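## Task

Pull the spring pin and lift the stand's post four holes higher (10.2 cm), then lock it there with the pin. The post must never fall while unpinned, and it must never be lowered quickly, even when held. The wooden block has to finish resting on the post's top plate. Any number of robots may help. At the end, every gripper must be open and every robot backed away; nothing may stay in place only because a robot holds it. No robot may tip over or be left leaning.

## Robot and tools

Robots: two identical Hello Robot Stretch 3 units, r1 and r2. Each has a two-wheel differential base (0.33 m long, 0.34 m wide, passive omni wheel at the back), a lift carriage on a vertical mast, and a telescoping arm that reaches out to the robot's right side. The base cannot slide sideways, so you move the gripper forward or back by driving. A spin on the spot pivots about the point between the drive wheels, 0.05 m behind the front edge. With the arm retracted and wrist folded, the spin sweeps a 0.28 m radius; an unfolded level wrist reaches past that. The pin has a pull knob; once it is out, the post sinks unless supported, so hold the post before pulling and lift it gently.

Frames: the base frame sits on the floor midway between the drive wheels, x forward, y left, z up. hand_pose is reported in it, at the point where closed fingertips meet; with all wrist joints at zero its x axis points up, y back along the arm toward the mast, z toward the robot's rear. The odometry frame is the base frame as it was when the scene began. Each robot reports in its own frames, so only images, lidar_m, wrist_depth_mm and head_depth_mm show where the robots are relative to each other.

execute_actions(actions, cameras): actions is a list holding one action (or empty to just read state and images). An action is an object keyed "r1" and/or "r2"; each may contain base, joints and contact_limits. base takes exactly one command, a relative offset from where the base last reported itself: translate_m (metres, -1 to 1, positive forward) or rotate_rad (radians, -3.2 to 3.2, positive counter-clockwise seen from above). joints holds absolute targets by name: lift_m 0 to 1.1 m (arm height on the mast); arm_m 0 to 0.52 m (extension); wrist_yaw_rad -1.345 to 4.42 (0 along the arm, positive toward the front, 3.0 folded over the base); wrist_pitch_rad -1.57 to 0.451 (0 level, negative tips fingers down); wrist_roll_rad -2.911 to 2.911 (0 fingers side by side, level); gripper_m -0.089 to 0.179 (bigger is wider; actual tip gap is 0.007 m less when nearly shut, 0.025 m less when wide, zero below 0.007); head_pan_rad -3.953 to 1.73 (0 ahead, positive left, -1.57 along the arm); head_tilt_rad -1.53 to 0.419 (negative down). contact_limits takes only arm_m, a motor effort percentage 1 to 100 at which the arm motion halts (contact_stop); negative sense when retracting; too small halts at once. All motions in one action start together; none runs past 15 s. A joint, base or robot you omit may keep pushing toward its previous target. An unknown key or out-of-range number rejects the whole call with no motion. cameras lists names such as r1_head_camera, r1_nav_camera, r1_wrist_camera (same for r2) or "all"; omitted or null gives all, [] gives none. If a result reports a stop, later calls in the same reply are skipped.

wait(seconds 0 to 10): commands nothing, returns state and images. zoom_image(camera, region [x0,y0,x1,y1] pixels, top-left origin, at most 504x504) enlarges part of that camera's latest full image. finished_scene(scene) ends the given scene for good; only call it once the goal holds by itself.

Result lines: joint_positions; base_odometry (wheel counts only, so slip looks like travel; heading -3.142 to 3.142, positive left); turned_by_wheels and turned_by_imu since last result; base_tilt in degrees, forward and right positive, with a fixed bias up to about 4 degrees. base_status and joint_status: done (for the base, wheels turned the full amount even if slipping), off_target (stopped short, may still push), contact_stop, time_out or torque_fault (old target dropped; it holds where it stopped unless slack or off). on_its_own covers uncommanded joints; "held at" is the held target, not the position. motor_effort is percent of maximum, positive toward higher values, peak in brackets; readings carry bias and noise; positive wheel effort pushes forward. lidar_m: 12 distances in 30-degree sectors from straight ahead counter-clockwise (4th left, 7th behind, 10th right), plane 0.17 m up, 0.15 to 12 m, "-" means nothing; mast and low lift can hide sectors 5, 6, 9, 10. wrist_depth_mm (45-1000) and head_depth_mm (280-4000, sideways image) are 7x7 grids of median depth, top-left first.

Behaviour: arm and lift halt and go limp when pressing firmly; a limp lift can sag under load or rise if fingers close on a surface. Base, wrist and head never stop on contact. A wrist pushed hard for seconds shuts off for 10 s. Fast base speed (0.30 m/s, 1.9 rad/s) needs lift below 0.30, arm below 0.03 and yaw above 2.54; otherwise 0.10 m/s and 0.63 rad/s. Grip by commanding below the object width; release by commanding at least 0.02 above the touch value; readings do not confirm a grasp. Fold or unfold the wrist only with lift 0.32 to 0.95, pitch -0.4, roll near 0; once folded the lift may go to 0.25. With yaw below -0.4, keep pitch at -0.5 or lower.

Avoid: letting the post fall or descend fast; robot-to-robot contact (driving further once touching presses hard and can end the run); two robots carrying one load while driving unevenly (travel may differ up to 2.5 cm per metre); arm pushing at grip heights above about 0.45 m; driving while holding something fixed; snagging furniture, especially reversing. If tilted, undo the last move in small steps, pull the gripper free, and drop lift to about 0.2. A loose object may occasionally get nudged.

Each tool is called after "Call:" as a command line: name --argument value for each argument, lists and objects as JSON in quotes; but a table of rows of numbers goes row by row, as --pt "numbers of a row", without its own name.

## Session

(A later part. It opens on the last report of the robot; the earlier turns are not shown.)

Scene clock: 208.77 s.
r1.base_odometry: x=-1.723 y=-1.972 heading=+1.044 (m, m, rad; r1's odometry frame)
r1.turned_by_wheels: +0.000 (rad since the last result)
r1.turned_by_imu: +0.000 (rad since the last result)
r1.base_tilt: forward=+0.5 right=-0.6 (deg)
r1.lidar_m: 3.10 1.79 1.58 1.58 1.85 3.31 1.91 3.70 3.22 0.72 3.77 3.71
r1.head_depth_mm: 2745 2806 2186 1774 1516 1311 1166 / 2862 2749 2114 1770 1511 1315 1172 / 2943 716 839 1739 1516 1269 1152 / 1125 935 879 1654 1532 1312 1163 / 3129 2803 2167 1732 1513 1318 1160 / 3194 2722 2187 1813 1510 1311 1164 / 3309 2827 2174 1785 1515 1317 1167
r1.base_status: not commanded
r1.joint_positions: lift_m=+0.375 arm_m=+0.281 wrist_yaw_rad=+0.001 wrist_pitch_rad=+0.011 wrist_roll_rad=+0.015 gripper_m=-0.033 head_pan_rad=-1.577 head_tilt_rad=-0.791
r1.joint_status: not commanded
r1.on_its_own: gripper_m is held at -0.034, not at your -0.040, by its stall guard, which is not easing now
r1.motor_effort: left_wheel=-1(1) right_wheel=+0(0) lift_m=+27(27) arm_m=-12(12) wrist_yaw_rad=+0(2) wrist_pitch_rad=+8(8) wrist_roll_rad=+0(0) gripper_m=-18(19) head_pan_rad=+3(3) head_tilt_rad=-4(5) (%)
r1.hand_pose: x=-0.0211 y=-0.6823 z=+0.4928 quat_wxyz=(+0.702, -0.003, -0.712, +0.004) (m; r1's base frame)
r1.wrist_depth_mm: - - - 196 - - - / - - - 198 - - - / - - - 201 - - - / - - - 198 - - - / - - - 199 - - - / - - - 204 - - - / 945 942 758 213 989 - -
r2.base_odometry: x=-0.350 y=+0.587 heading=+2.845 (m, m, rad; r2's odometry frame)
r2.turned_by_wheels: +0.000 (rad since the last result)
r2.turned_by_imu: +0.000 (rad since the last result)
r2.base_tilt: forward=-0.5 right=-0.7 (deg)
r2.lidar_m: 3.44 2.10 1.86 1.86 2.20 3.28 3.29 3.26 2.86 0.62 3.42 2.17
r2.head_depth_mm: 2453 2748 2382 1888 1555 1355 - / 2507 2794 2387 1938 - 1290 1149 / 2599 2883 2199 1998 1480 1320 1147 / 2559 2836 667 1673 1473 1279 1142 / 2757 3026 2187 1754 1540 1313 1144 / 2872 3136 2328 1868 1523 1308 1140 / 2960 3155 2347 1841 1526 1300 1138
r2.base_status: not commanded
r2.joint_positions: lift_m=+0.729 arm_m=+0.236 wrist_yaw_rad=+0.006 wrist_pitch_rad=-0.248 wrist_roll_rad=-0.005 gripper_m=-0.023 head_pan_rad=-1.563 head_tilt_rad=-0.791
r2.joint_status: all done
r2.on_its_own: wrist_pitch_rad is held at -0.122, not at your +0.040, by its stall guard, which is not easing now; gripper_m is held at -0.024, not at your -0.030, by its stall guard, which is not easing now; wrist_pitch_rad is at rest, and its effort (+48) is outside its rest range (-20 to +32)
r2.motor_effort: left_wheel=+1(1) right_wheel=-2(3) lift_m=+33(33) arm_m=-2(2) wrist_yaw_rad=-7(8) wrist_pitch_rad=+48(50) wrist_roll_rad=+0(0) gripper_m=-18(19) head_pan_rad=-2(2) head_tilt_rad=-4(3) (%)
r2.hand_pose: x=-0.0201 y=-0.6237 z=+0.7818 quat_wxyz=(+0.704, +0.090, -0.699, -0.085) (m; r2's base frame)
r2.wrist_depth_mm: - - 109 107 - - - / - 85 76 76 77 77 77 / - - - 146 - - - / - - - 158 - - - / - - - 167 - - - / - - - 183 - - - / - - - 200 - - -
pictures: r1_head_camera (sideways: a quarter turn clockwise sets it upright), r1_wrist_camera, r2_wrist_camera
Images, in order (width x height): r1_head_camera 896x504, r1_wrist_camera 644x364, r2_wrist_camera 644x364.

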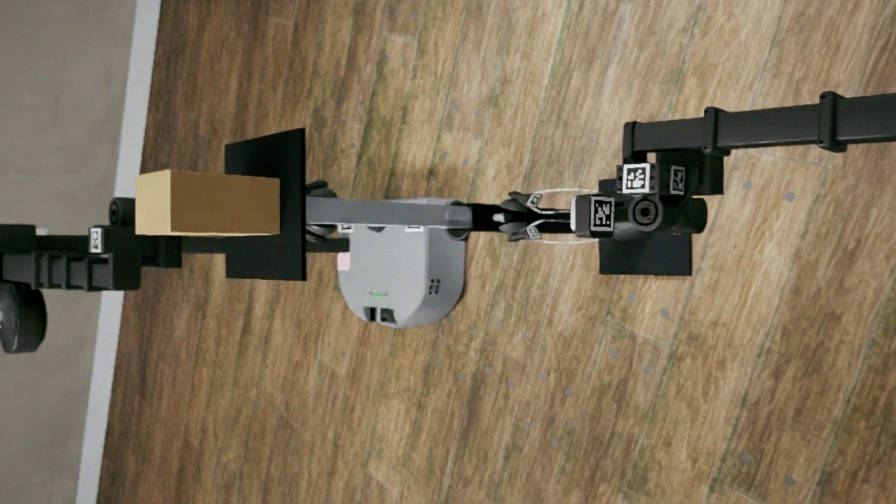

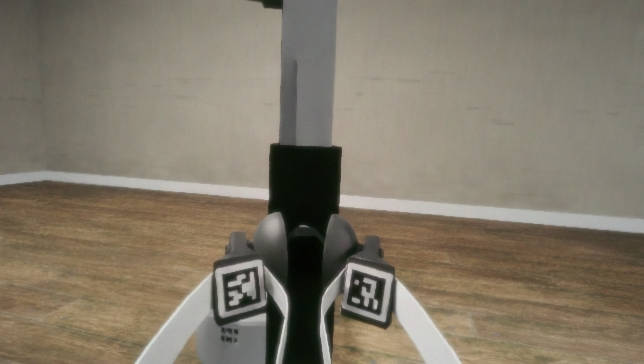

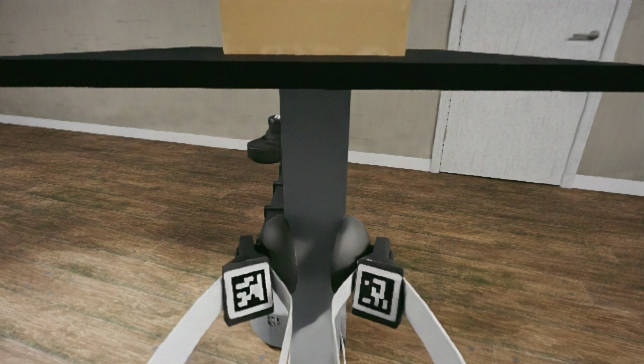

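Call:
execute_actions --actions '[{"r2":{"joints":{"lift_m":0.716}}}]' --cameras '["r1_head_camera"]'

Call:
zoom_image --camera "r1_head_camera" --region '[450,170,570,260]'

Scene clock: 211.33 s.
r1.base_odometry: x=-1.723 y=-1.972 heading=+1.044 (m, m, rad; r1's odometry frame)
r1.turned_by_wheels: +0.000 (rad since the last result)
r1.turned_by_imu: +0.000 (rad since the last result)
r1.base_tilt: forward=+0.3 right=-0.7 (deg)
r1.lidar_m: 3.08 1.79 1.58 1.58 1.85 3.30 1.90 3.70 3.20 0.72 3.75 3.71
r1.head_depth_mm: 2809 2730 2146 1781 1504 1309 1153 / 2827 2773 2163 1790 1506 1312 1167 / 2924 722 843 1740 1522 1270 1163 / 1164 955 1743 1675 1520 1309 1160 / 3083 2770 2157 1735 1514 1320 1154 / 3220 2767 2161 1785 1515 1313 1165 / 3256 2765 2183 1788 1516 1319 1164
r1.base_status: not commanded
r1.joint_positions: lift_m=+0.375 arm_m=+0.281 wrist_yaw_rad=+0.001 wrist_pitch_rad=+0.011 wrist_roll_rad=+0.015 gripper_m=-0.033 head_pan_rad=-1.577 head_tilt_rad=-0.791
r1.joint_status: not commanded
r1.on_its_own: gripper_m is held at -0.034, not at your -0.040, by its stall guard, which is not easing now
r1.motor_effort: left_wheel=-1(1) right_wheel=+0(1) lift_m=+28(27) arm_m=-12(12) wrist_yaw_rad=+0(1) wrist_pitch_rad=+8(8) wrist_roll_rad=-1(1) gripper_m=-19(18) head_pan_rad=+3(3) head_tilt_rad=-4(4) (%)
r1.hand_pose: x=-0.0211 y=-0.6823 z=+0.4928 quat_wxyz=(+0.702, -0.003, -0.712, +0.004) (m; r1's base frame)
r1.wrist_depth_mm: - - - 194 - - - / - - - 197 - - - / - - - 201 - - - / - - - 197 - - - / - - - 200 - - - / - - - 205 - - - / 927 954 759 213 - - -
r2.base_odometry: x=-0.350 y=+0.587 heading=+2.845 (m, m, rad; r2's odometry frame)
r2.turned_by_wheels: +0.000 (rad since the last result)
r2.turned_by_imu: +0.000 (rad since the last result)
r2.base_tilt: forward=-0.4 right=-0.8 (deg)
r2.lidar_m: 3.44 2.09 1.85 1.86 2.21 3.28 3.30 3.25 2.85 0.62 3.41 2.18
r2.head_depth_mm: 2455 2750 2393 1882 1564 1367 - / 2530 2828 2402 1933 - - 1126 / 2575 2900 2194 1933 1480 1319 1149 / 2563 2914 671 985 1475 1281 1143 / 2775 3037 2170 1740 1540 1313 1144 / 2860 3102 2316 1846 1544 1305 1138 / 2967 3200 2324 1850 1537 1308 1136
r2.base_status: not commanded
r2.joint_positions: lift_m=+0.716 arm_m=+0.236 wrist_yaw_rad=+0.006 wrist_pitch_rad=-0.227 wrist_roll_rad=-0.005 gripper_m=-0.023 head_pan_rad=-1.563 head_tilt_rad=-0.791
r2.joint_status: all done
r2.on_its_own: wrist_pitch_rad is held at -0.122, not at your +0.040, by its stall guard, which is not easing now; gripper_m is held at -0.024, not at your -0.030, by its stall guard, which is not easing now; wrist_pitch_rad is at rest, and its effort (+41) is outside its rest range (-20 to +32)
r2.motor_effort: left_wheel=+1(1) right_wheel=-3(2) lift_m=+21(31) arm_m=-2(2) wrist_yaw_rad=-8(8) wrist_pitch_rad=+41(48) wrist_roll_rad=+0(0) gripper_m=-19(19) head_pan_rad=-2(3) head_tilt_rad=-4(5) (%)
r2.hand_pose: x=-0.0201 y=-0.6253 z=+0.7735 quat_wxyz=(+0.705, +0.083, -0.700, -0.078) (m; r2's base frame)
r2.wrist_depth_mm: - - 110 108 - - - / - 76 76 76 77 77 77 / - - - 146 - - - / - - - 159 - - - / - - - 166 - - - / - - - 178 - - - / - - - 197 - - -
pictures: r1_head_camera (sideways: a quarter turn clockwise sets it upright)
Images, in order (width x height): r1_head_camera 896x504.

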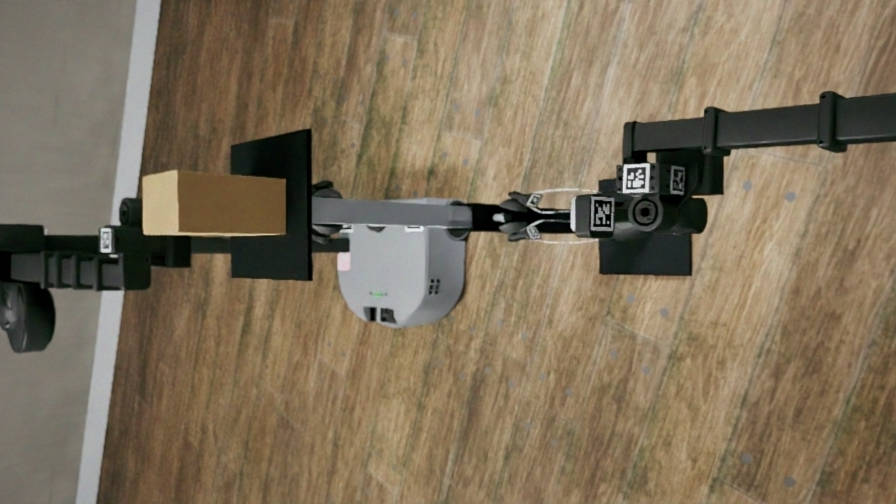

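Region (450, 170, 570, 260) of r1_head_camera's 896x504 image, scaled by 4.200, with more detail than that image has; it fills the top 378 rows of this view, and the rest is white.

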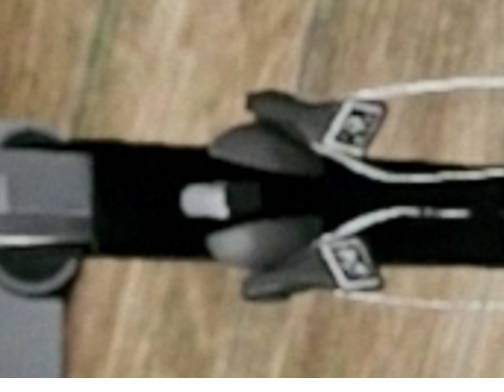

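Call:
execute_actions --actions '[{"r2":{"joints":{"lift_m":0.76}}}]' --cameras '["r1_head_camera","r2_wrist_camera"]'

Scene clock: 214.73 s.
r1.base_odometry: x=-1.723 y=-1.972 heading=+1.044 (m, m, rad; r1's odometry frame)
r1.turned_by_wheels: +0.000 (rad since the last result)
r1.turned_by_imu: +0.001 (rad since the last result)
r1.base_tilt: forward=+0.5 right=-0.7 (deg)
r1.lidar_m: 3.09 1.79 1.58 1.58 1.85 3.30 1.90 3.71 3.21 0.72 3.76 3.71
r1.head_depth_mm: 2777 2758 2166 1752 1511 1320 1160 / 2846 2792 2113 1787 1503 1311 1173 / 2977 712 841 1744 1510 1264 1160 / 974 936 1734 1647 1511 1317 1159 / 3138 2720 2176 1732 1515 1309 1163 / 3243 2774 2184 1772 1507 1316 1161 / 3347 2809 2157 1786 1512 1314 1162
r1.base_status: not commanded
r1.joint_positions: lift_m=+0.375 arm_m=+0.281 wrist_yaw_rad=+0.001 wrist_pitch_rad=+0.011 wrist_roll_rad=+0.015 gripper_m=-0.033 head_pan_rad=-1.577 head_tilt_rad=-0.791
r1.joint_status: not commanded
r1.on_its_own: gripper_m is held at -0.034, not at your -0.040, by its stall guard, which is not easing now
r1.motor_effort: left_wheel=-1(1) right_wheel=+0(0) lift_m=+27(27) arm_m=-10(13) wrist_yaw_rad=-1(0) wrist_pitch_rad=+8(8) wrist_roll_rad=+0(0) gripper_m=-20(18) head_pan_rad=+3(3) head_tilt_rad=-4(5) (%)
r1.hand_pose: x=-0.0211 y=-0.6821 z=+0.4928 quat_wxyz=(+0.702, -0.003, -0.712, +0.004) (m; r1's base frame)
r1.wrist_depth_mm: - - - 194 - - - / - - - 198 - - - / - - - 200 - - - / - - - 198 - - - / - - - 199 - - - / - - - 205 - - - / 951 965 778 211 962 - -
r2.base_odometry: x=-0.350 y=+0.587 heading=+2.845 (m, m, rad; r2's odometry frame)
r2.turned_by_wheels: +0.000 (rad since the last result)
r2.turned_by_imu: +0.000 (rad since the last result)
r2.base_tilt: forward=-0.5 right=-0.9 (deg)
r2.lidar_m: 3.42 2.10 1.86 1.86 2.21 3.29 3.29 3.25 2.86 0.62 3.44 2.17
r2.head_depth_mm: 2430 2715 2386 1892 1596 - - / 2532 2804 2384 1994 - 1323 1148 / 2604 2863 780 - 1510 1316 1149 / 2561 2819 670 1422 1486 1286 1140 / 2767 3021 2183 1756 1540 1313 1148 / 2871 3090 2335 1854 1532 1312 1141 / 2957 3140 2314 1836 1525 1306 1147
r2.base_status: not commanded
r2.joint_positions: lift_m=+0.759 arm_m=+0.236 wrist_yaw_rad=+0.006 wrist_pitch_rad=-0.309 wrist_roll_rad=-0.005 gripper_m=-0.023 head_pan_rad=-1.563 head_tilt_rad=-0.791
r2.joint_status: all done
r2.on_its_own: wrist_pitch_rad is held at -0.122, not at your +0.040, by its stall guard, which is still easing; gripper_m is held at -0.024, not at your -0.030, by its stall guard, which is not easing now
r2.motor_effort: left_wheel=+1(1) right_wheel=-2(1) lift_m=+36(35) arm_m=-2(2) wrist_yaw_rad=-8(7) wrist_pitch_rad=+72(73) wrist_roll_rad=+0(0) gripper_m=-17(18) head_pan_rad=-2(2) head_tilt_rad=-4(4) (%)
r2.hand_pose: x=-0.0202 y=-0.6179 z=+0.7969 quat_wxyz=(+0.701, +0.111, -0.696, -0.107) (m; r2's base frame)
r2.wrist_depth_mm: - - 109 107 - - - / - 137 114 113 116 - - / - 84 84 85 86 87 98 / - - - 166 - - - / - - - 174 - - - / - - - 193 - - - / - - - 220 - - -
pictures: r1_head_camera (sideways: a quarter turn clockwise sets it upright), r2_wrist_camera
Images, in order (width x height): r1_head_camera 896x504, r2_wrist_camera 644x364.

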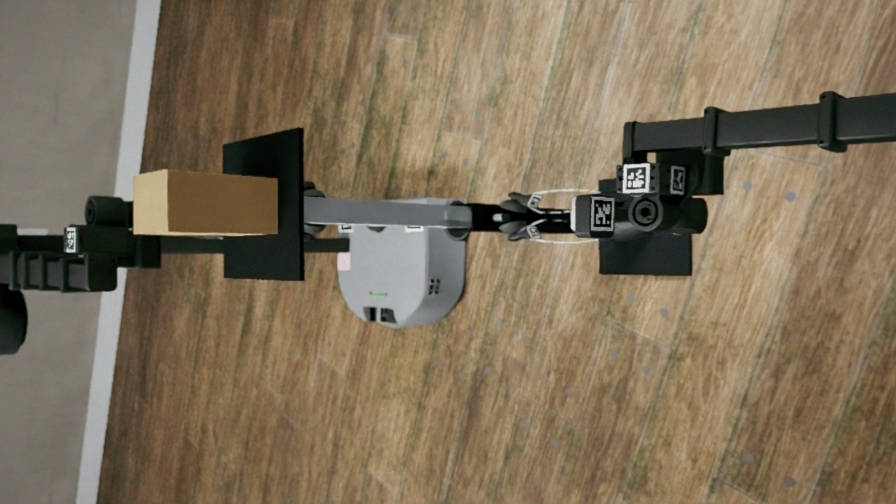

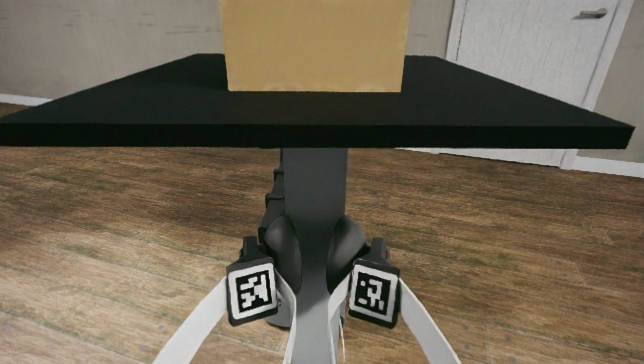

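Call:
execute_actions --actions '[{"r1":{"joints":{"gripper_m":0.05}},"r2":{"joints":{"lift_m":0.74}}}]' --cameras '[]'

Call:
execute_actions --actions '[{"r1":{"joints":{"arm_m":0.22,"wrist_pitch_rad":-0.8,"lift_m":0.56}}}]' --cameras '["r1_head_camera","r1_wrist_camera"]'

Call:
zoom_image --camera "r1_head_camera" --region '[400,140,640,300]'

Scene clock: 224.57 s.
r1.base_odometry: x=-1.723 y=-1.972 heading=+1.044 (m, m, rad; r1's odometry frame)
r1.turned_by_wheels: +0.000 (rad since the last result)
r1.turned_by_imu: +0.002 (rad since the last result)
r1.base_tilt: forward=+0.5 right=-0.7 (deg)
r1.lidar_m: 3.09 1.79 1.58 1.58 1.84 3.30 1.90 3.69 3.21 0.72 3.76 3.71
r1.head_depth_mm: 2723 2762 2179 1775 1508 1314 1165 / 2820 2753 2101 1781 1510 1309 1167 / 2901 715 841 1747 1512 1258 1164 / 1019 940 1750 1664 1503 1310 1168 / 3094 2786 2171 1742 1509 1326 1164 / 3233 2794 2162 1789 1503 1322 1165 / 3279 2813 2166 1794 1504 1320 1163
r1.base_status: not commanded
r1.joint_positions: lift_m=+0.375 arm_m=+0.280 wrist_yaw_rad=+0.001 wrist_pitch_rad=+0.011 wrist_roll_rad=+0.015 gripper_m=+0.050 head_pan_rad=-1.577 head_tilt_rad=-0.791
r1.joint_status: all done
r1.motor_effort: left_wheel=-1(1) right_wheel=+0(1) lift_m=+27(28) arm_m=-7(10) wrist_yaw_rad=+0(0) wrist_pitch_rad=+8(8) wrist_roll_rad=+0(0) gripper_m=-1(79) head_pan_rad=+2(3) head_tilt_rad=-5(5) (%)
r1.hand_pose: x=-0.0211 y=-0.6819 z=+0.4928 quat_wxyz=(+0.702, -0.003, -0.712, +0.004) (m; r1's base frame)
r1.wrist_depth_mm: - - - 195 - - - / - - - 198 - - - / - - - 200 - - - / - - - 199 - - - / - - - 199 - - - / - - - 205 - - - / 944 949 761 212 946 - -
r2.base_odometry: x=-0.350 y=+0.587 heading=+2.845 (m, m, rad; r2's odometry frame)
r2.turned_by_wheels: +0.000 (rad since the last result)
r2.turned_by_imu: +0.001 (rad since the last result)
r2.base_tilt: forward=-0.5 right=-0.9 (deg)
r2.lidar_m: 3.44 2.09 1.86 1.85 2.21 3.29 3.31 3.26 2.86 0.62 3.42 2.17
r2.head_depth_mm: 2414 2764 2385 1890 1609 1373 - / 2527 2814 2398 2008 - 1317 1147 / 2569 2901 2223 1998 1480 1318 1153 / 2590 2879 670 1646 1477 1285 1149 / 2775 3004 2174 1756 1539 1311 1150 / 2867 3105 2327 1861 1538 1310 1146 / 2996 3150 2326 1844 1531 1302 1141
r2.base_status: not commanded
r2.joint_positions: lift_m=+0.745 arm_m=+0.235 wrist_yaw_rad=+0.006 wrist_pitch_rad=-0.296 wrist_roll_rad=-0.005 gripper_m=-0.023 head_pan_rad=-1.563 head_tilt_rad=-0.791
r2.joint_status: lift_m contact_stop (moved -0.014 of -0.019)
r2.on_its_own: wrist_pitch_rad is held at -0.326, not at your +0.040, by its stall guard, which is not easing now; gripper_m is held at -0.024, not at your -0.030, by its stall guard, which is not easing now; lift_m is slack since a contact_stop, until your next command for it (your +0.740 is given up)
r2.motor_effort: left_wheel=+0(2) right_wheel=+0(2) lift_m=+21(23) arm_m=+6(6) wrist_yaw_rad=-7(7) wrist_pitch_rad=-12(15) wrist_roll_rad=+0(0) gripper_m=-16(16) head_pan_rad=-3(2) head_tilt_rad=-5(4) (%)
r2.hand_pose: x=-0.0202 y=-0.6185 z=+0.7856 quat_wxyz=(+0.702, +0.107, -0.697, -0.102) (m; r2's base frame)
r2.wrist_depth_mm: - - 112 109 - - - / - 115 113 113 115 122 - / - - 931 150 - - - / - - - 166 - - - / - - - 174 - - - / - - - 192 - - - / - - - 215 - - -
pictures: none
No camera images: the call's "cameras" was empty. Leave "cameras" out to get every camera's image.

not run: a stop came earlier in this reply.

Region (400, 140, 640, 300) of r1_head_camera's 896x504 image, scaled by 2.100, with more detail than that image has.

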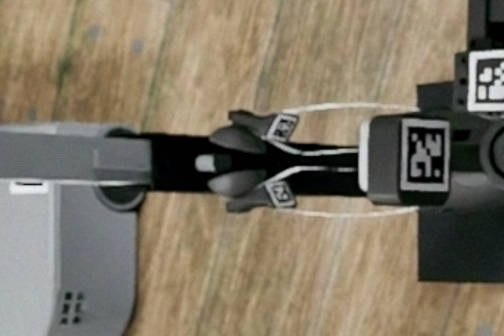

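Post rests on the pin. Reset r2.

Call:
execute_actions --actions '[{"r1":{"joints":{"arm_m":0.22,"wrist_pitch_rad":-0.8,"lift_m":0.56}},"r2":{"joints":{"gripper_m":0.06}}}]' --cameras '[]'

Call:
execute_actions --actions '[{"r2":{"joints":{"arm_m":0.17}}}]' --cameras '[]'

Call:
execute_actions --actions '[{"r2":{"joints":{"lift_m":0.64}},"r1":{"joints":{"arm_m":0.33}}}]' --cameras '[]'

Call:
execute_actions --actions '[{"r2":{"joints":{"arm_m":0.236,"wrist_pitch_rad":0.05}}}]' --cameras '["r1_head_camera","r1_wrist_camera","r2_wrist_camera"]'

Scene clock: 230.47 s.
r1.base_odometry: x=-1.723 y=-1.972 heading=+1.044 (m, m, rad; r1's odometry frame)
r1.turned_by_wheels: +0.000 (rad since the last result)
r1.turned_by_imu: +0.001 (rad since the last result)
r1.base_tilt: forward=+0.5 right=-0.7 (deg)
r1.lidar_m: 3.09 1.79 1.58 1.58 1.85 3.29 1.90 3.69 3.21 0.72 3.76 3.71
r1.head_depth_mm: 2785 2739 2155 1768 1502 1314 1160 / 2838 2780 2102 1785 1557 - 1151 / 2888 713 852 1731 1581 1265 1156 / 1013 933 875 1678 1519 1316 1163 / 3116 2757 2180 1719 1514 1318 1166 / 3192 2757 2178 1786 1512 1318 1168 / 3247 2796 2173 1789 1517 1311 1161
r1.base_status: not commanded
r1.joint_positions: lift_m=+0.560 arm_m=+0.220 wrist_yaw_rad=+0.001 wrist_pitch_rad=-0.810 wrist_roll_rad=+0.015 gripper_m=+0.050 head_pan_rad=-1.577 head_tilt_rad=-0.791
r1.joint_status: all done
r1.motor_effort: left_wheel=-1(1) right_wheel=+1(1) lift_m=+43(47) arm_m=-7(4) wrist_yaw_rad=-1(0) wrist_pitch_rad=+4(7) wrist_roll_rad=+0(0) gripper_m=+1(1) head_pan_rad=+3(2) head_tilt_rad=-4(4) (%)
r1.hand_pose: x=-0.0214 y=-0.5246 z=+0.4962 quat_wxyz=(+0.645, +0.277, -0.654, -0.281) (m; r1's base frame)
r1.wrist_depth_mm: - - 963 284 - - - / - - 988 925 - - - / 885 894 916 874 942 971 - / 795 796 799 802 833 868 882 / 702 718 728 731 762 777 776 / 638 662 - 660 714 691 709 / 588 606 614 621 633 644 657
r2.base_odometry: x=-0.350 y=+0.587 heading=+2.845 (m, m, rad; r2's odometry frame)
r2.turned_by_wheels: +0.000 (rad since the last result)
r2.turned_by_imu: +0.001 (rad since the last result)
r2.base_tilt: forward=-0.5 right=-0.9 (deg)
r2.lidar_m: 3.42 2.09 1.85 1.85 2.21 3.28 3.30 3.26 2.86 0.62 3.42 2.17
r2.head_depth_mm: 2427 2726 2395 1893 1596 1376 - / 2531 2812 2372 1991 - 1321 1149 / 2571 2858 2210 2029 1475 1316 1147 / 2548 1389 670 1705 1489 1280 1152 / 2751 2823 2267 1766 1538 1312 1140 / 2861 3075 2341 1857 1523 1305 1145 / 2976 3159 2333 1839 1529 1301 1137
r2.base_status: not commanded
r2.joint_positions: lift_m=+0.745 arm_m=+0.236 wrist_yaw_rad=+0.003 wrist_pitch_rad=-0.340 wrist_roll_rad=-0.005 gripper_m=+0.060 head_pan_rad=-1.563 head_tilt_rad=-0.791
r2.joint_status: all done
r2.on_its_own: wrist_pitch_rad is held at -0.326, not at your +0.040, by its stall guard, which is not easing now; lift_m is slack since a contact_stop, until your next command for it (your +0.740 is given up)
r2.motor_effort: left_wheel=-1(0) right_wheel=-1(2) lift_m=+22(22) arm_m=+3(6) wrist_yaw_rad=-4(7) wrist_pitch_rad=+5(11) wrist_roll_rad=+0(0) gripper_m=+0(78) head_pan_rad=-2(3) head_tilt_rad=-5(4) (%)
r2.hand_pose: x=-0.0209 y=-0.6143 z=+0.7755 quat_wxyz=(+0.699, +0.121, -0.695, -0.119) (m; r2's base frame)
r2.wrist_depth_mm: - - 107 106 109 - - / - 77 77 78 78 79 79 / - - - 153 - - - / - - - 165 - - - / - - - 184 - - - / - - - 202 - - - / 985 - - 225 - - -
pictures: none
No camera images: the call's "cameras" was empty. Leave "cameras" out to get every camera's image.

Scene clock: 232.13 s.
r1.base_odometry: x=-1.723 y=-1.972 heading=+1.044 (m, m, rad; r1's odometry frame)
r1.turned_by_wheels: +0.000 (rad since the last result)
r1.turned_by_imu: +0.000 (rad since the last result)
r1.base_tilt: forward=+0.4 right=-0.5 (deg)
r1.lidar_m: 3.11 1.79 1.58 1.58 1.85 3.30 1.90 3.70 3.20 0.71 3.76 3.72
r1.head_depth_mm: 2785 2764 2144 1786 1509 1316 1163 / 2833 2783 2086 1776 1565 - 1149 / 2888 718 856 1727 1586 1260 1163 / 1014 990 1738 1665 1515 1314 1163 / 3113 2775 2179 1739 1509 1310 1163 / 3223 2811 2178 1772 1514 1316 1161 / 3303 2787 2169 1791 1517 1314 1162
r1.base_status: not commanded
r1.joint_positions: lift_m=+0.560 arm_m=+0.220 wrist_yaw_rad=+0.001 wrist_pitch_rad=-0.810 wrist_roll_rad=+0.015 gripper_m=+0.050 head_pan_rad=-1.577 head_tilt_rad=-0.791
r1.joint_status: not commanded
r1.motor_effort: left_wheel=-1(1) right_wheel=+0(0) lift_m=+44(43) arm_m=-6(7) wrist_yaw_rad=+0(0) wrist_pitch_rad=+4(4) wrist_roll_rad=-1(0) gripper_m=+0(1) head_pan_rad=+3(3) head_tilt_rad=-5(5) (%)
r1.hand_pose: x=-0.0214 y=-0.5246 z=+0.4962 quat_wxyz=(+0.645, +0.277, -0.654, -0.281) (m; r1's base frame)
r1.wrist_depth_mm: - - 979 287 - - - / - - - 940 - - - / 856 883 913 889 976 981 994 / 796 796 818 794 835 853 883 / 695 717 744 738 748 767 789 / 651 652 - 668 694 699 713 / 595 592 602 626 613 644 635
r2.base_odometry: x=-0.350 y=+0.587 heading=+2.845 (m, m, rad; r2's odometry frame)
r2.turned_by_wheels: +0.000 (rad since the last result)
r2.turned_by_imu: +0.000 (rad since the last result)
r2.base_tilt: forward=-0.5 right=-0.9 (deg)
r2.lidar_m: 3.46 2.10 1.85 1.86 2.20 3.29 3.31 3.24 2.86 0.62 3.41 2.17
r2.head_depth_mm: 2438 2739 2397 1899 1593 1350 - / 2514 2838 2371 1882 - 1289 1148 / 2603 2884 2201 1920 - 1307 1145 / 2536 1390 670 1133 1506 1282 1144 / 2739 2744 2264 1751 1535 1309 1140 / 2859 3113 2347 1875 1539 1313 1143 / 2947 3177 2314 1852 1535 1304 1138
r2.base_status: not commanded
r2.joint_positions: lift_m=+0.745 arm_m=+0.170 wrist_yaw_rad=+0.002 wrist_pitch_rad=-0.340 wrist_roll_rad=-0.005 gripper_m=+0.060 head_pan_rad=-1.563 head_tilt_rad=-0.791
r2.joint_status: all done
r2.on_its_own: wrist_pitch_rad is held at -0.326, not at your +0.040, by its stall guard, which is not easing now; lift_m is slack since a contact_stop, until your next command for it (your +0.740 is given up)
r2.motor_effort: left_wheel=+0(0) right_wheel=+0(0) lift_m=+22(22) arm_m=-3(4) wrist_yaw_rad=-2(4) wrist_pitch_rad=+5(5) wrist_roll_rad=+0(0) gripper_m=+1(0) head_pan_rad=-3(3) head_tilt_rad=-4(4) (%)
r2.hand_pose: x=-0.0210 y=-0.5487 z=+0.7754 quat_wxyz=(+0.699, +0.121, -0.695, -0.119) (m; r2's base frame)
r2.wrist_depth_mm: - - 163 161 222 - - / - - - 209 - - - / - - - 223 - - - / - - - 244 - - - / - - - - - - - / - - - - - - - / 975 975 - 976 - - -
pictures: none
No camera images: the call's "cameras" was empty. Leave "cameras" out to get every camera's image.

Scene clock: 234.20 s.
r1.base_odometry: x=-1.723 y=-1.972 heading=+1.044 (m, m, rad; r1's odometry frame)
r1.turned_by_wheels: +0.000 (rad since the last result)
r1.turned_by_imu: +0.000 (rad since the last result)
r1.base_tilt: forward=+0.5 right=-0.6 (deg)
r1.lidar_m: 3.12 1.79 1.58 1.58 1.85 3.29 1.90 3.71 3.22 0.71 3.78 3.71
r1.head_depth_mm: 2801 2775 2155 1769 1509 1313 1171 / 2842 2783 2098 1829 1536 - 1166 / 2975 716 858 1787 1428 1321 1163 / 1292 1013 991 1644 1499 1313 1167 / 3017 2754 2172 1736 1513 1312 1160 / 3259 2750 2169 1791 1515 1316 1161 / 3312 2777 2168 1782 1512 1312 1169
r1.base_status: not commanded
r1.joint_positions: lift_m=+0.560 arm_m=+0.330 wrist_yaw_rad=+0.001 wrist_pitch_rad=-0.810 wrist_roll_rad=+0.015 gripper_m=+0.050 head_pan_rad=-1.577 head_tilt_rad=-0.791
r1.joint_status: all done
r1.motor_effort: left_wheel=-1(1) right_wheel=+1(1) lift_m=+44(45) arm_m=+7(11) wrist_yaw_rad=-1(0) wrist_pitch_rad=+4(4) wrist_roll_rad=+0(0) gripper_m=+0(0) head_pan_rad=+3(3) head_tilt_rad=-4(5) (%)
r1.hand_pose: x=-0.0214 y=-0.6336 z=+0.4961 quat_wxyz=(+0.645, +0.277, -0.654, -0.281) (m; r1's base frame)
r1.wrist_depth_mm: - - 912 170 - - - / 950 - 819 188 - - - / 876 905 893 215 955 - 970 / 784 777 824 282 854 835 875 / 721 712 767 348 786 782 786 / 652 669 - 645 700 699 709 / 595 605 600 615 637 652 654
r2.base_odometry: x=-0.350 y=+0.587 heading=+2.845 (m, m, rad; r2's odometry frame)
r2.turned_by_wheels: +0.000 (rad since the last result)
r2.turned_by_imu: +0.000 (rad since the last result)
r2.base_tilt: forward=-0.4 right=-0.9 (deg)
r2.lidar_m: 3.43 2.10 1.85 1.86 2.20 3.29 3.30 3.25 2.86 0.62 3.43 2.17
r2.head_depth_mm: 2459 2772 2398 1881 1563 1333 1175 / 2524 2810 2403 1883 1598 - - / 2619 2875 2224 1890 1628 1257 1149 / 2559 1387 670 1067 - 1270 1148 / 2792 2758 2186 1745 1539 1307 1141 / 2878 3108 2339 1849 1533 1304 1140 / 2978 3200 2357 1835 1523 1298 1136
r2.base_status: not commanded
r2.joint_positions: lift_m=+0.640 arm_m=+0.170 wrist_yaw_rad=+0.002 wrist_pitch_rad=-0.341 wrist_roll_rad=-0.005 gripper_m=+0.060 head_pan_rad=-1.563 head_tilt_rad=-0.791
r2.joint_status: all done
r2.on_its_own: wrist_pitch_rad is held at -0.326, not at your +0.040, by its stall guard, which is not easing now
r2.motor_effort: left_wheel=+0(0) right_wheel=+0(1) lift_m=+17(16) arm_m=-3(3) wrist_yaw_rad=-4(4) wrist_pitch_rad=+6(6) wrist_roll_rad=+0(0) gripper_m=+1(0) head_pan_rad=-3(2) head_tilt_rad=-4(5) (%)
r2.hand_pose: x=-0.0210 y=-0.5486 z=+0.6706 quat_wxyz=(+0.699, +0.121, -0.694, -0.119) (m; r2's base frame)
r2.wrist_depth_mm: - - - 195 - - - / - - - 208 - - - / - - - 226 - - - / - - - 244 - - - / - - - 413 - - - / - - - 932 - - - / 863 869 881 318 887 860 875
pictures: none
No camera images: the call's "cameras" was empty. Leave "cameras" out to get every camera's image.

Scene clock: 235.87 s.
r1.base_odometry: x=-1.723 y=-1.972 heading=+1.044 (m, m, rad; r1's odometry frame)
r1.turned_by_wheels: +0.000 (rad since the last result)
r1.turned_by_imu: +0.000 (rad since the last result)
r1.base_tilt: forward=+0.5 right=-0.5 (deg)
r1.lidar_m: 3.09 1.78 1.58 1.58 1.85 3.31 1.90 3.68 3.21 0.72 3.76 3.70
r1.head_depth_mm: 2784 2779 2151 1781 1514 1313 1171 / 2858 2782 2079 1824 1535 - 1167 / 2936 714 846 1791 1429 1320 1156 / 1275 965 872 1657 1499 1316 1166 / 2935 2781 2170 1732 1519 1319 1163 / 3274 2743 2153 1789 1515 1311 1160 / 3349 2791 2180 1778 1519 1315 1169
r1.base_status: not commanded
r1.joint_positions: lift_m=+0.560 arm_m=+0.330 wrist_yaw_rad=+0.001 wrist_pitch_rad=-0.810 wrist_roll_rad=+0.015 gripper_m=+0.050 head_pan_rad=-1.577 head_tilt_rad=-0.791
r1.joint_status: not commanded
r1.motor_effort: left_wheel=-1(1) right_wheel=+0(0) lift_m=+44(44) arm_m=+6(7) wrist_yaw_rad=+0(0) wrist_pitch_rad=+4(4) wrist_roll_rad=-1(1) gripper_m=+1(0) head_pan_rad=+3(2) head_tilt_rad=-5(4) (%)
r1.hand_pose: x=-0.0214 y=-0.6336 z=+0.4961 quat_wxyz=(+0.645, +0.277, -0.654, -0.281) (m; r1's base frame)
r1.wrist_depth_mm: - - 919 171 - - - / 983 992 845 188 - - - / 833 871 917 214 954 957 975 / 766 791 797 282 857 874 870 / 700 714 734 353 755 746 778 / 643 654 - 650 722 689 700 / 593 612 611 593 618 638 662
r2.base_odometry: x=-0.350 y=+0.587 heading=+2.845 (m, m, rad; r2's odometry frame)
r2.turned_by_wheels: +0.000 (rad since the last result)
r2.turned_by_imu: +0.000 (rad since the last result)
r2.base_tilt: forward=-0.5 right=-0.8 (deg)
r2.lidar_m: 3.45 2.10 1.85 1.86 2.21 3.28 3.30 3.25 2.86 0.62 3.42 2.17
r2.head_depth_mm: 2433 2719 2385 1911 1560 1329 1162 / 2506 2808 2373 1874 1570 - - / 2591 2863 2203 1896 - 1321 1147 / 2581 1391 668 1661 1491 1278 1143 / 2785 2768 2181 1762 1544 1313 1141 / 2855 3085 2317 1853 1531 1308 1140 / 2919 3173 2331 1838 1536 1309 1139
r2.base_status: not commanded
r2.joint_positions: lift_m=+0.640 arm_m=+0.236 wrist_yaw_rad=+0.002 wrist_pitch_rad=+0.026 wrist_roll_rad=-0.005 gripper_m=+0.060 head_pan_rad=-1.563 head_tilt_rad=-0.791
r2.joint_status: all done
r2.motor_effort: left_wheel=+0(1) right_wheel=-1(0) lift_m=+17(17) arm_m=+3(5) wrist_yaw_rad=-3(4) wrist_pitch_rad=+9(7) wrist_roll_rad=+0(0) gripper_m=+0(1) head_pan_rad=-3(3) head_tilt_rad=-3(3) (%)
r2.hand_pose: x=-0.0210 y=-0.6375 z=+0.7616 quat_wxyz=(+0.709, -0.008, -0.705, +0.010) (m; r2's base frame)
r2.wrist_depth_mm: - 162 147 145 145 - - / - - - 148 - - - / - - - 151 - - - / - - - 154 - - - / - - - 156 - - - / - - - 159 - - - / - - - 162 - - -
pictures: r1_head_camera (sideways: a quarter turn clockwise sets it upright), r1_wrist_camera, r2_wrist_camera
Images, in order (width x height): r1_head_camera 896x504, r1_wrist_camera 644x364, r2_wrist_camera 644x364.

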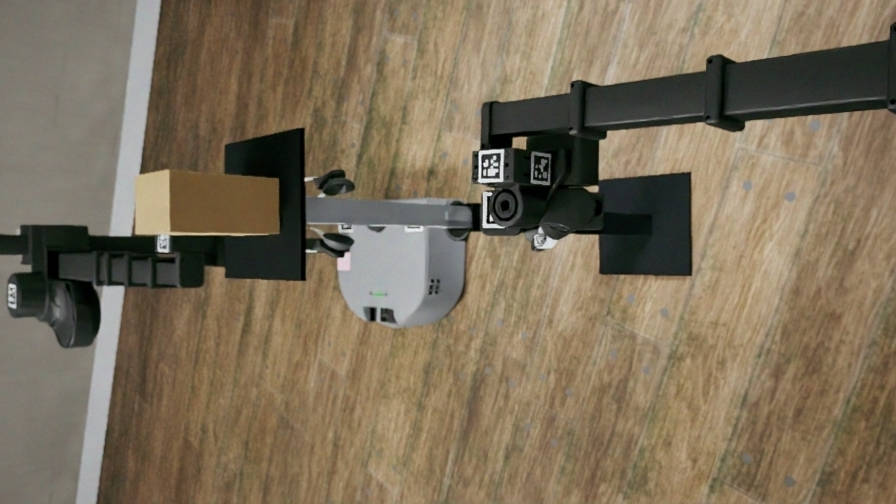

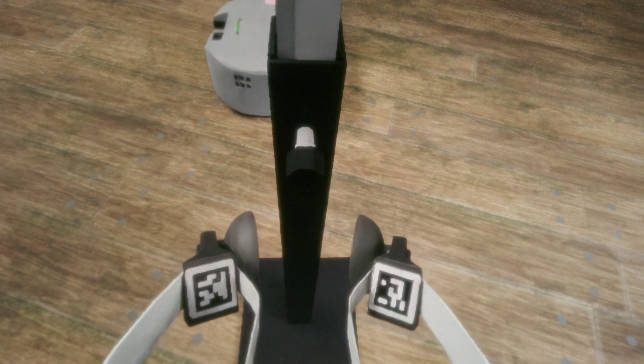

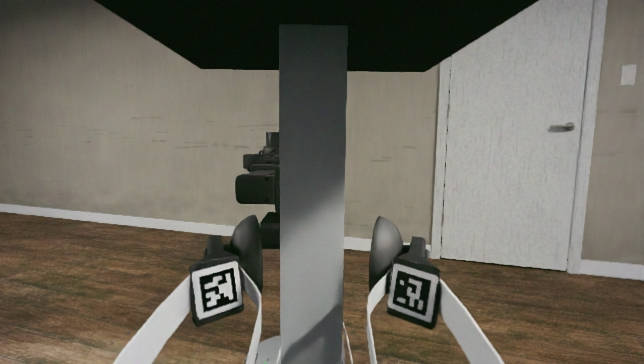

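Nice view now.

Call:
execute_actions --actions '[{"r1":{"joints":{"arm_m":0.388,"lift_m":0.552}},"r2":{"joints":{"gripper_m":-0.024}}}]' --cameras '["r1_wrist_camera"]'

Call:
execute_actions --actions '[{"r1":{"joints":{"gripper_m":-0.03}}}]' --cameras '["r1_wrist_camera"]'

Scene clock: 239.93 s.
r1.base_odometry: x=-1.723 y=-1.972 heading=+1.044 (m, m, rad; r1's odometry frame)
r1.turned_by_wheels: +0.000 (rad since the last result)
r1.turned_by_imu: +0.001 (rad since the last result)
r1.base_tilt: forward=+0.4 right=-0.7 (deg)
r1.lidar_m: 3.09 1.79 1.58 1.58 1.85 3.30 1.90 3.68 3.22 0.72 3.78 3.70
r1.head_depth_mm: 2772 2768 2159 1788 1509 1309 1169 / 2868 2792 2112 1812 1492 1316 1165 / 2925 717 844 1837 1488 1311 1159 / 1285 967 866 1661 1480 1320 1160 / 2989 2801 2177 1727 1514 1312 1156 / 3243 2766 2163 1774 1513 1312 1165 / 3289 2760 2169 1787 1520 1311 1171
r1.base_status: not commanded
r1.joint_positions: lift_m=+0.552 arm_m=+0.388 wrist_yaw_rad=+0.001 wrist_pitch_rad=-0.811 wrist_roll_rad=+0.015 gripper_m=+0.050 head_pan_rad=-1.577 head_tilt_rad=-0.791
r1.joint_status: all done
r1.motor_effort: left_wheel=-1(1) right_wheel=+1(1) lift_m=+26(38) arm_m=+7(9) wrist_yaw_rad=-1(1) wrist_pitch_rad=+4(4) wrist_roll_rad=+0(0) gripper_m=-1(0) head_pan_rad=+2(3) head_tilt_rad=-5(5) (%)
r1.hand_pose: x=-0.0214 y=-0.6916 z=+0.4887 quat_wxyz=(+0.645, +0.277, -0.654, -0.281) (m; r1's base frame)
r1.wrist_depth_mm: - - 877 103 - - - / 938 990 771 121 - - - / 881 883 864 138 924 935 980 / 766 773 774 165 807 851 861 / 701 717 736 183 744 756 789 / 626 640 - 299 693 702 705 / 594 599 611 573 611 644 647
r2.base_odometry: x=-0.350 y=+0.587 heading=+2.845 (m, m, rad; r2's odometry frame)
r2.turned_by_wheels: +0.000 (rad since the last result)
r2.turned_by_imu: +0.001 (rad since the last result)
r2.base_tilt: forward=-0.5 right=-0.8 (deg)
r2.lidar_m: 3.43 2.10 1.86 1.86 2.20 3.29 3.29 3.25 2.86 0.62 3.41 2.17
r2.head_depth_mm: 2460 2748 2414 1892 1554 1324 1167 / 2516 2828 2379 1880 1565 - - / 2632 2859 2197 1868 - 1307 1145 / 2567 1391 669 1660 1480 1282 1145 / 2762 2781 2158 1762 1537 1316 1139 / 2865 3123 2363 1869 1535 1307 1144 / 2959 3112 2326 1861 1535 1309 1136
r2.base_status: not commanded
r2.joint_positions: lift_m=+0.640 arm_m=+0.236 wrist_yaw_rad=+0.005 wrist_pitch_rad=+0.027 wrist_roll_rad=-0.005 gripper_m=-0.023 head_pan_rad=-1.563 head_tilt_rad=-0.791
r2.joint_status: all done
r2.motor_effort: left_wheel=+0(1) right_wheel=-2(3) lift_m=+17(17) arm_m=-1(3) wrist_yaw_rad=-7(7) wrist_pitch_rad=+9(9) wrist_roll_rad=+0(0) gripper_m=-20(93) head_pan_rad=-2(3) head_tilt_rad=-3(3) (%)
r2.hand_pose: x=-0.0201 y=-0.6378 z=+0.7619 quat_wxyz=(+0.709, -0.007, -0.705, +0.011) (m; r2's base frame)
r2.wrist_depth_mm: - 180 147 144 145 - - / - - - 147 - - - / - - - 150 - - - / - - - 152 - - - / - - - 155 - - - / - - - 157 - - - / - - - 162 - - -
pictures: r1_wrist_camera
Images, in order (width x height): r1_wrist_camera 644x364.

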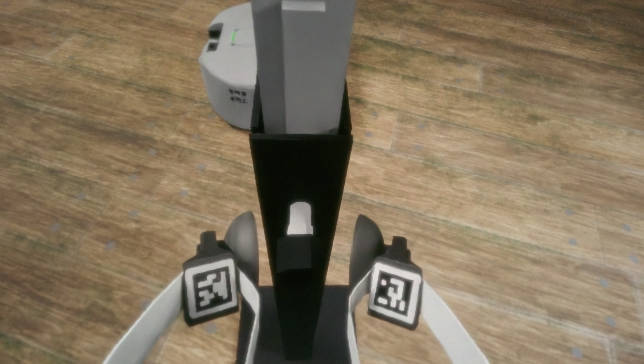

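Scene clock: 241.23 s.
r1.base_odometry: x=-1.723 y=-1.972 heading=+1.045 (m, m, rad; r1's odometry frame)
r1.turned_by_wheels: +0.000 (rad since the last result)
r1.turned_by_imu: +0.000 (rad since the last result)
r1.base_tilt: forward=+0.6 right=-0.6 (deg)
r1.lidar_m: 3.09 1.79 1.58 1.58 1.85 3.30 1.90 3.70 3.21 0.72 3.76 3.72
r1.head_depth_mm: 2754 2735 2146 1780 1512 1313 1175 / 2852 2793 2103 1826 1504 1304 1167 / 2919 713 843 1831 1476 1310 1159 / 1277 963 871 1669 1482 1311 1162 / 2993 2759 2160 1729 1520 1307 1164 / 3254 2788 2165 1796 1511 1315 1164 / 3264 2748 2179 1787 1512 1313 1163
r1.base_status: not commanded
r1.joint_positions: lift_m=+0.552 arm_m=+0.388 wrist_yaw_rad=+0.003 wrist_pitch_rad=-0.807 wrist_roll_rad=+0.015 gripper_m=-0.029 head_pan_rad=-1.577 head_tilt_rad=-0.791
r1.joint_status: all done
r1.motor_effort: left_wheel=+0(0) right_wheel=-3(3) lift_m=+33(34) arm_m=+1(7) wrist_yaw_rad=+0(0) wrist_pitch_rad=+3(4) wrist_roll_rad=+0(0) gripper_m=-20(94) head_pan_rad=+3(3) head_tilt_rad=-3(5) (%)
r1.hand_pose: x=-0.0212 y=-0.6927 z=+0.4890 quat_wxyz=(+0.646, +0.277, -0.654, -0.279) (m; r1's base frame)
r1.wrist_depth_mm: - - 919 102 - - - / 972 - 796 119 - - - / 853 890 860 136 933 963 - / 762 759 788 161 814 854 860 / 691 722 733 169 740 750 784 / 635 651 - 161 677 689 706 / 577 596 599 579 629 640 638
r2.base_odometry: x=-0.350 y=+0.587 heading=+2.845 (m, m, rad; r2's odometry frame)
r2.turned_by_wheels: +0.000 (rad since the last result)
r2.turned_by_imu: +0.000 (rad since the last result)
r2.base_tilt: forward=-0.5 right=-0.9 (deg)
r2.lidar_m: 3.44 2.10 1.85 1.86 2.21 3.28 3.31 3.25 2.86 0.62 3.40 2.18
r2.head_depth_mm: 2434 2742 2417 1897 1557 1325 1165 / 2512 2819 2380 1881 1584 - - / 2579 2907 2180 1884 - 1319 1145 / 2568 1393 668 1668 1505 1276 1144 / 2754 2781 2182 1758 1536 1313 1143 / 2846 3055 2361 1865 1523 1306 1138 / 2952 3179 2319 1862 1519 1307 1133
r2.base_status: not commanded
r2.joint_positions: lift_m=+0.640 arm_m=+0.236 wrist_yaw_rad=+0.005 wrist_pitch_rad=+0.027 wrist_roll_rad=-0.005 gripper_m=-0.023 head_pan_rad=-1.563 head_tilt_rad=-0.791
r2.joint_status: not commanded
r2.motor_effort: left_wheel=+0(0) right_wheel=-3(2) lift_m=+16(16) arm_m=-1(1) wrist_yaw_rad=-6(7) wrist_pitch_rad=+9(9) wrist_roll_rad=+0(0) gripper_m=-21(21) head_pan_rad=-3(1) head_tilt_rad=-4(5) (%)
r2.hand_pose: x=-0.0201 y=-0.6378 z=+0.7619 quat_wxyz=(+0.709, -0.007, -0.705, +0.011) (m; r2's base frame)
r2.wrist_depth_mm: - 179 146 144 144 - - / - - - 146 - - - / - - - 150 - - - / - - - 152 - - - / - - - 154 - - - / - - - 158 - - - / - - - 161 - - -
pictures: r1_wrist_camera
Images, in order (width x height): r1_wrist_camera 644x364.

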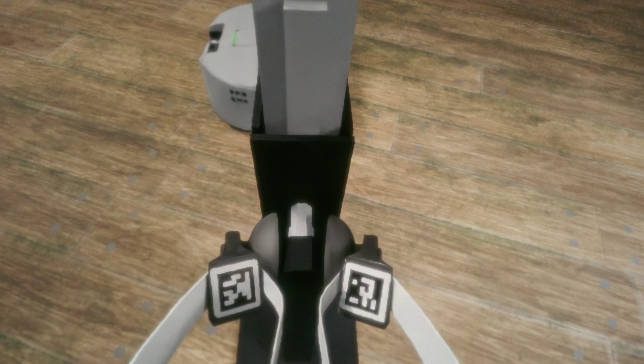

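Call:
execute_actions --actions '[{"r2":{"joints":{"lift_m":0.659}},"r1":{"joints":{"gripper_m":-0.042}}}]' --cameras '[]'

Call:
execute_actions --actions '[{"r1":{"joints":{"arm_m":0.37}}}]' --cameras '["r1_wrist_camera"]'

Call:
execute_actions --actions '[{"r2":{"joints":{"lift_m":0.68}}}]' --cameras '["r1_wrist_camera","r1_head_camera"]'

Scene clock: 245.43 s.
r1.base_odometry: x=-1.723 y=-1.972 heading=+1.045 (m, m, rad; r1's odometry frame)
r1.turned_by_wheels: +0.000 (rad since the last result)
r1.turned_by_imu: +0.001 (rad since the last result)
r1.base_tilt: forward=+0.5 right=-0.6 (deg)
r1.lidar_m: 3.08 1.79 1.58 1.58 1.85 3.30 1.90 3.69 3.21 0.72 3.77 3.72
r1.head_depth_mm: 2769 2797 2155 1772 1514 1311 1171 / 2874 2778 2087 1823 1496 1322 1157 / 2928 715 855 1835 1474 1313 1163 / 1268 949 867 1664 1479 1316 1163 / 3037 2789 2156 1739 1507 1316 1157 / 3195 2786 2174 1775 1512 1317 1168 / 3336 2763 2191 1786 1507 1320 1168
r1.base_status: not commanded
r1.joint_positions: lift_m=+0.552 arm_m=+0.388 wrist_yaw_rad=+0.003 wrist_pitch_rad=-0.808 wrist_roll_rad=+0.015 gripper_m=-0.040 head_pan_rad=-1.577 head_tilt_rad=-0.791
r1.joint_status: all done
r1.motor_effort: left_wheel=+0(0) right_wheel=-3(4) lift_m=+35(35) arm_m=+0(1) wrist_yaw_rad=-2(2) wrist_pitch_rad=+3(3) wrist_roll_rad=+0(0) gripper_m=-3(75) head_pan_rad=+3(3) head_tilt_rad=-5(5) (%)
r1.hand_pose: x=-0.0211 y=-0.6926 z=+0.4889 quat_wxyz=(+0.646, +0.277, -0.654, -0.279) (m; r1's base frame)
r1.wrist_depth_mm: - - 912 102 - - - / 974 983 766 120 - - - / 868 855 835 136 937 955 972 / 756 780 761 162 818 867 873 / 680 704 734 168 742 763 769 / 646 637 - 158 670 692 714 / 577 594 594 578 609 623 642
r2.base_odometry: x=-0.350 y=+0.587 heading=+2.845 (m, m, rad; r2's odometry frame)
r2.turned_by_wheels: +0.000 (rad since the last result)
r2.turned_by_imu: +0.000 (rad since the last result)
r2.base_tilt: forward=-0.4 right=-0.8 (deg)
r2.lidar_m: 3.46 2.10 1.85 1.86 2.21 3.27 3.30 3.27 2.86 0.62 3.42 2.18
r2.head_depth_mm: 2434 2756 2403 1899 1545 1322 1155 / 2491 2845 2370 1879 1599 - - / 2599 2888 2197 1929 - 1313 1147 / 2591 1394 668 1656 1495 1281 1146 / 2760 2763 2171 1755 1531 1311 1141 / 2869 3073 2331 1850 1534 1313 1145 / 2939 3143 2320 1840 1526 1306 1143
r2.base_status: not commanded
r2.joint_positions: lift_m=+0.658 arm_m=+0.236 wrist_yaw_rad=+0.005 wrist_pitch_rad=-0.035 wrist_roll_rad=-0.005 gripper_m=-0.023 head_pan_rad=-1.563 head_tilt_rad=-0.791
r2.joint_status: all done
r2.on_its_own: wrist_pitch_rad is at rest, and its effort (+33) is outside its rest range (-20 to +32)
r2.motor_effort: left_wheel=+1(0) right_wheel=-2(2) lift_m=+31(34) arm_m=-2(2) wrist_yaw_rad=-7(7) wrist_pitch_rad=+33(34) wrist_roll_rad=+0(0) gripper_m=-21(21) head_pan_rad=-2(3) head_tilt_rad=-4(5) (%)
r2.hand_pose: x=-0.0201 y=-0.6364 z=+0.7639 quat_wxyz=(+0.709, +0.015, -0.705, -0.011) (m; r2's base frame)
r2.wrist_depth_mm: - 164 144 139 142 - - / - - - 143 - - - / - - - 146 - - - / - - - 152 - - - / - - - 156 - - - / - - - 160 - - - / - - - 167 - - -
pictures: none
No camera images: the call's "cameras" was empty. Leave "cameras" out to get every camera's image.

Scene clock: 246.43 s.
r1.base_odometry: x=-1.723 y=-1.972 heading=+1.045 (m, m, rad; r1's odometry frame)
r1.turned_by_wheels: +0.000 (rad since the last result)
r1.turned_by_imu: +0.000 (rad since the last result)
r1.base_tilt: forward=+0.5 right=-0.7 (deg)
r1.lidar_m: 3.10 1.79 1.58 1.58 1.84 3.30 1.90 3.70 3.22 0.72 3.78 3.71
r1.head_depth_mm: 2762 2789 2171 1790 1512 1316 1168 / 2860 2751 2092 1828 1488 1311 1163 / 2900 714 849 1830 1472 1314 1167 / 1268 946 865 1659 1478 1313 1165 / 3002 2786 2173 1733 1510 1308 1162 / 3279 2790 2170 1778 1513 1302 1162 / 3233 2803 2168 1799 1508 1311 1164
r1.base_status: not commanded
r1.joint_positions: lift_m=+0.552 arm_m=+0.371 wrist_yaw_rad=+0.003 wrist_pitch_rad=-0.772 wrist_roll_rad=+0.015 gripper_m=-0.035 head_pan_rad=-1.577 head_tilt_rad=-0.791
r1.joint_status: all done
r1.on_its_own: gripper_m is held at -0.036, not at your -0.042, by its stall guard, which is not easing now
r1.motor_effort: left_wheel=+1(1) right_wheel=-3(4) lift_m=+36(36) arm_m=-12(10) wrist_yaw_rad=-2(1) wrist_pitch_rad=-14(14) wrist_roll_rad=+0(0) gripper_m=-20(22) head_pan_rad=+3(3) head_tilt_rad=-4(4) (%)
r1.hand_pose: x=-0.0211 y=-0.6825 z=+0.4947 quat_wxyz=(+0.651, +0.265, -0.659, -0.267) (m; r1's base frame)
r1.wrist_depth_mm: - - - 116 - - - / - - 818 137 - - - / 914 919 888 151 969 988 - / 795 805 825 180 854 891 927 / 721 722 743 179 755 773 787 / 659 649 - 292 693 705 721 / 595 598 609 605 615 640 645
r2.base_odometry: x=-0.350 y=+0.587 heading=+2.845 (m, m, rad; r2's odometry frame)
r2.turned_by_wheels: +0.000 (rad since the last result)
r2.turned_by_imu: +0.000 (rad since the last result)
r2.base_tilt: forward=-0.5 right=-0.8 (deg)
r2.lidar_m: 3.44 2.09 1.85 1.86 2.21 3.27 3.30 3.26 2.86 0.62 3.44 2.18
r2.head_depth_mm: 2446 2723 2396 1888 1558 1328 1156 / 2516 2805 2369 1865 1587 - - / 2610 2885 2202 1926 - 1321 1148 / 2556 1388 669 1649 1495 1279 1148 / 2719 2764 2182 1760 1544 1308 1138 / 2863 3091 2347 1851 1536 1304 1139 / 2968 3160 2338 1855 1534 1307 1138
r2.base_status: not commanded
r2.joint_positions: lift_m=+0.658 arm_m=+0.236 wrist_yaw_rad=+0.005 wrist_pitch_rad=-0.035 wrist_roll_rad=-0.005 gripper_m=-0.023 head_pan_rad=-1.563 head_tilt_rad=-0.791
r2.joint_status: not commanded
r2.on_its_own: wrist_pitch_rad is at rest, and its effort (+33) is outside its rest range (-20 to +32)
r2.motor_effort: left_wheel=+1(1) right_wheel=-3(2) lift_m=+31(31) arm_m=-3(2) wrist_yaw_rad=-7(7) wrist_pitch_rad=+33(33) wrist_roll_rad=+0(0) gripper_m=-21(21) head_pan_rad=-2(3) head_tilt_rad=-4(5) (%)
r2.hand_pose: x=-0.0201 y=-0.6364 z=+0.7639 quat_wxyz=(+0.709, +0.015, -0.705, -0.011) (m; r2's base frame)
r2.wrist_depth_mm: - 164 145 138 142 - - / - - - 142 - - - / - - - 147 - - - / - - - 152 - - - / - - - 155 - - - / - - - 160 - - - / - - - 167 - - -
pictures: r1_wrist_camera
Images, in order (width x height): r1_wrist_camera 644x364.

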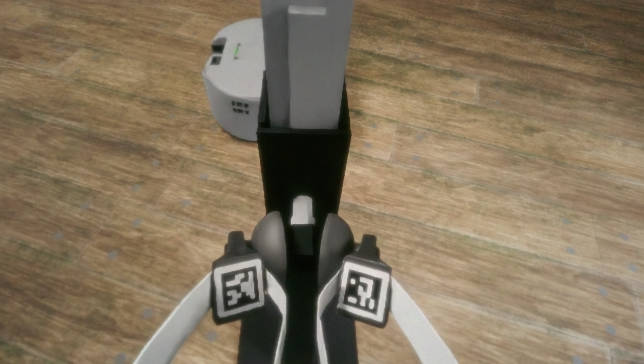

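Scene clock: 247.37 s.
r1.base_odometry: x=-1.723 y=-1.972 heading=+1.045 (m, m, rad; r1's odometry frame)
r1.turned_by_wheels: +0.000 (rad since the last result)
r1.turned_by_imu: +0.000 (rad since the last result)
r1.base_tilt: forward=+0.4 right=-0.4 (deg)
r1.lidar_m: 3.10 1.79 1.58 1.58 1.85 3.30 1.90 3.70 3.21 0.72 3.75 3.70
r1.head_depth_mm: 2761 2757 2169 1791 1523 1321 1164 / 2842 2771 2124 1818 1485 1309 1167 / 2915 710 851 1819 1460 1316 1160 / 1259 930 860 1659 1476 1316 1163 / 3098 2769 2144 1730 1522 1318 1159 / 3289 2795 2181 1785 1509 1320 1167 / 3354 2756 2209 1791 1506 1319 1164
r1.base_status: not commanded
r1.joint_positions: lift_m=+0.552 arm_m=+0.371 wrist_yaw_rad=+0.003 wrist_pitch_rad=-0.772 wrist_roll_rad=+0.015 gripper_m=-0.035 head_pan_rad=-1.577 head_tilt_rad=-0.791
r1.joint_status: not commanded
r1.on_its_own: gripper_m is held at -0.036, not at your -0.042, by its stall guard, which is not easing now
r1.motor_effort: left_wheel=+1(1) right_wheel=-4(4) lift_m=+36(35) arm_m=-12(12) wrist_yaw_rad=-1(2) wrist_pitch_rad=-14(14) wrist_roll_rad=-1(0) gripper_m=-20(21) head_pan_rad=+3(3) head_tilt_rad=-4(4) (%)
r1.hand_pose: x=-0.0211 y=-0.6825 z=+0.4947 quat_wxyz=(+0.651, +0.265, -0.659, -0.267) (m; r1's base frame)
r1.wrist_depth_mm: - - - 117 - - - / - - 831 137 - - - / 912 918 882 150 985 - - / 792 828 816 181 846 856 893 / 708 728 763 178 756 777 795 / 648 655 - 291 685 706 728 / 594 601 603 581 619 638 666
r2.base_odometry: x=-0.350 y=+0.587 heading=+2.845 (m, m, rad; r2's odometry frame)
r2.turned_by_wheels: +0.000 (rad since the last result)
r2.turned_by_imu: +0.000 (rad since the last result)
r2.base_tilt: forward=-0.5 right=-0.8 (deg)
r2.lidar_m: 3.46 2.09 1.86 1.86 2.21 3.29 3.29 3.25 2.86 0.62 3.41 2.17
r2.head_depth_mm: 2443 2737 2409 1889 1546 1324 1175 / 2521 2842 2361 1885 1586 - 1132 / 2581 2879 2137 1922 - 1318 1149 / 2552 1388 669 1675 1482 1287 1152 / 2724 2764 2206 1762 1538 1314 1142 / 2864 3107 2353 1860 1521 1311 1143 / 2971 3116 2328 1850 1539 1310 1140
r2.base_status: not commanded
r2.joint_positions: lift_m=+0.679 arm_m=+0.236 wrist_yaw_rad=+0.005 wrist_pitch_rad=-0.098 wrist_roll_rad=-0.005 gripper_m=-0.023 head_pan_rad=-1.563 head_tilt_rad=-0.791
r2.joint_status: all done
r2.on_its_own: wrist_pitch_rad is at rest, and its effort (+57) is outside its rest range (-20 to +32)
r2.motor_effort: left_wheel=+0(1) right_wheel=-2(2) lift_m=+34(33) arm_m=-2(3) wrist_yaw_rad=-7(6) wrist_pitch_rad=+57(58) wrist_roll_rad=+0(0) gripper_m=-21(21) head_pan_rad=-3(2) head_tilt_rad=-4(5) (%)
r2.hand_pose: x=-0.0201 y=-0.6338 z=+0.7689 quat_wxyz=(+0.709, +0.037, -0.704, -0.033) (m; r2's base frame)
r2.wrist_depth_mm: - 140 138 135 134 133 - / - - - 140 - - - / - - - 146 - - - / - - - 152 - - - / - - - 157 - - - / - - - 164 - - - / - - - 174 - - -
pictures: r1_head_camera (sideways: a quarter turn clockwise sets it upright), r1_wrist_camera
Images, in order (width x height): r1_head_camera 896x504, r1_wrist_camera 644x364.

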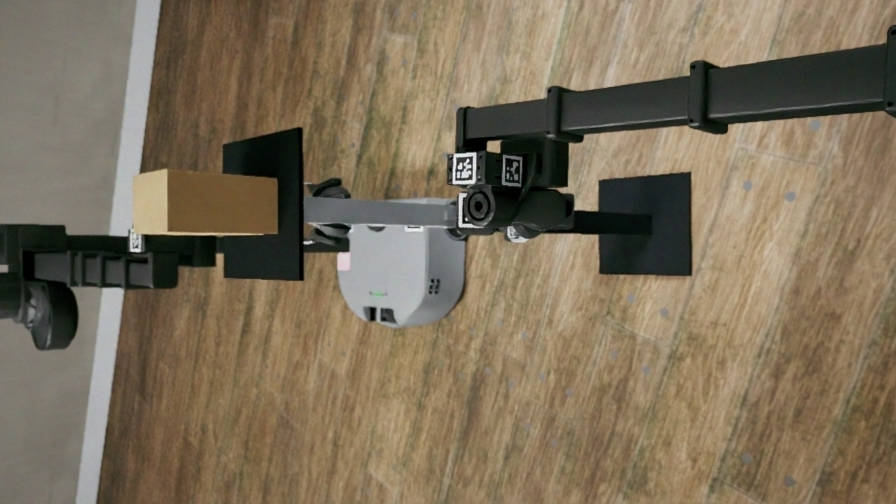

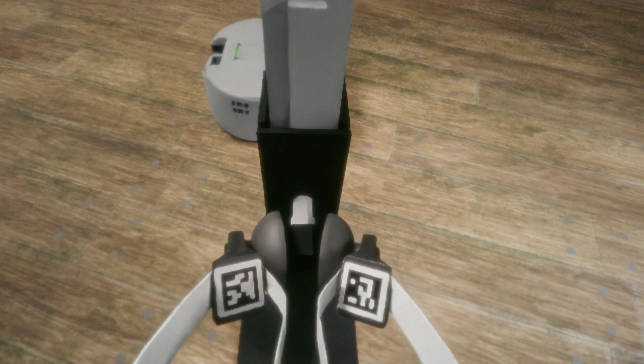

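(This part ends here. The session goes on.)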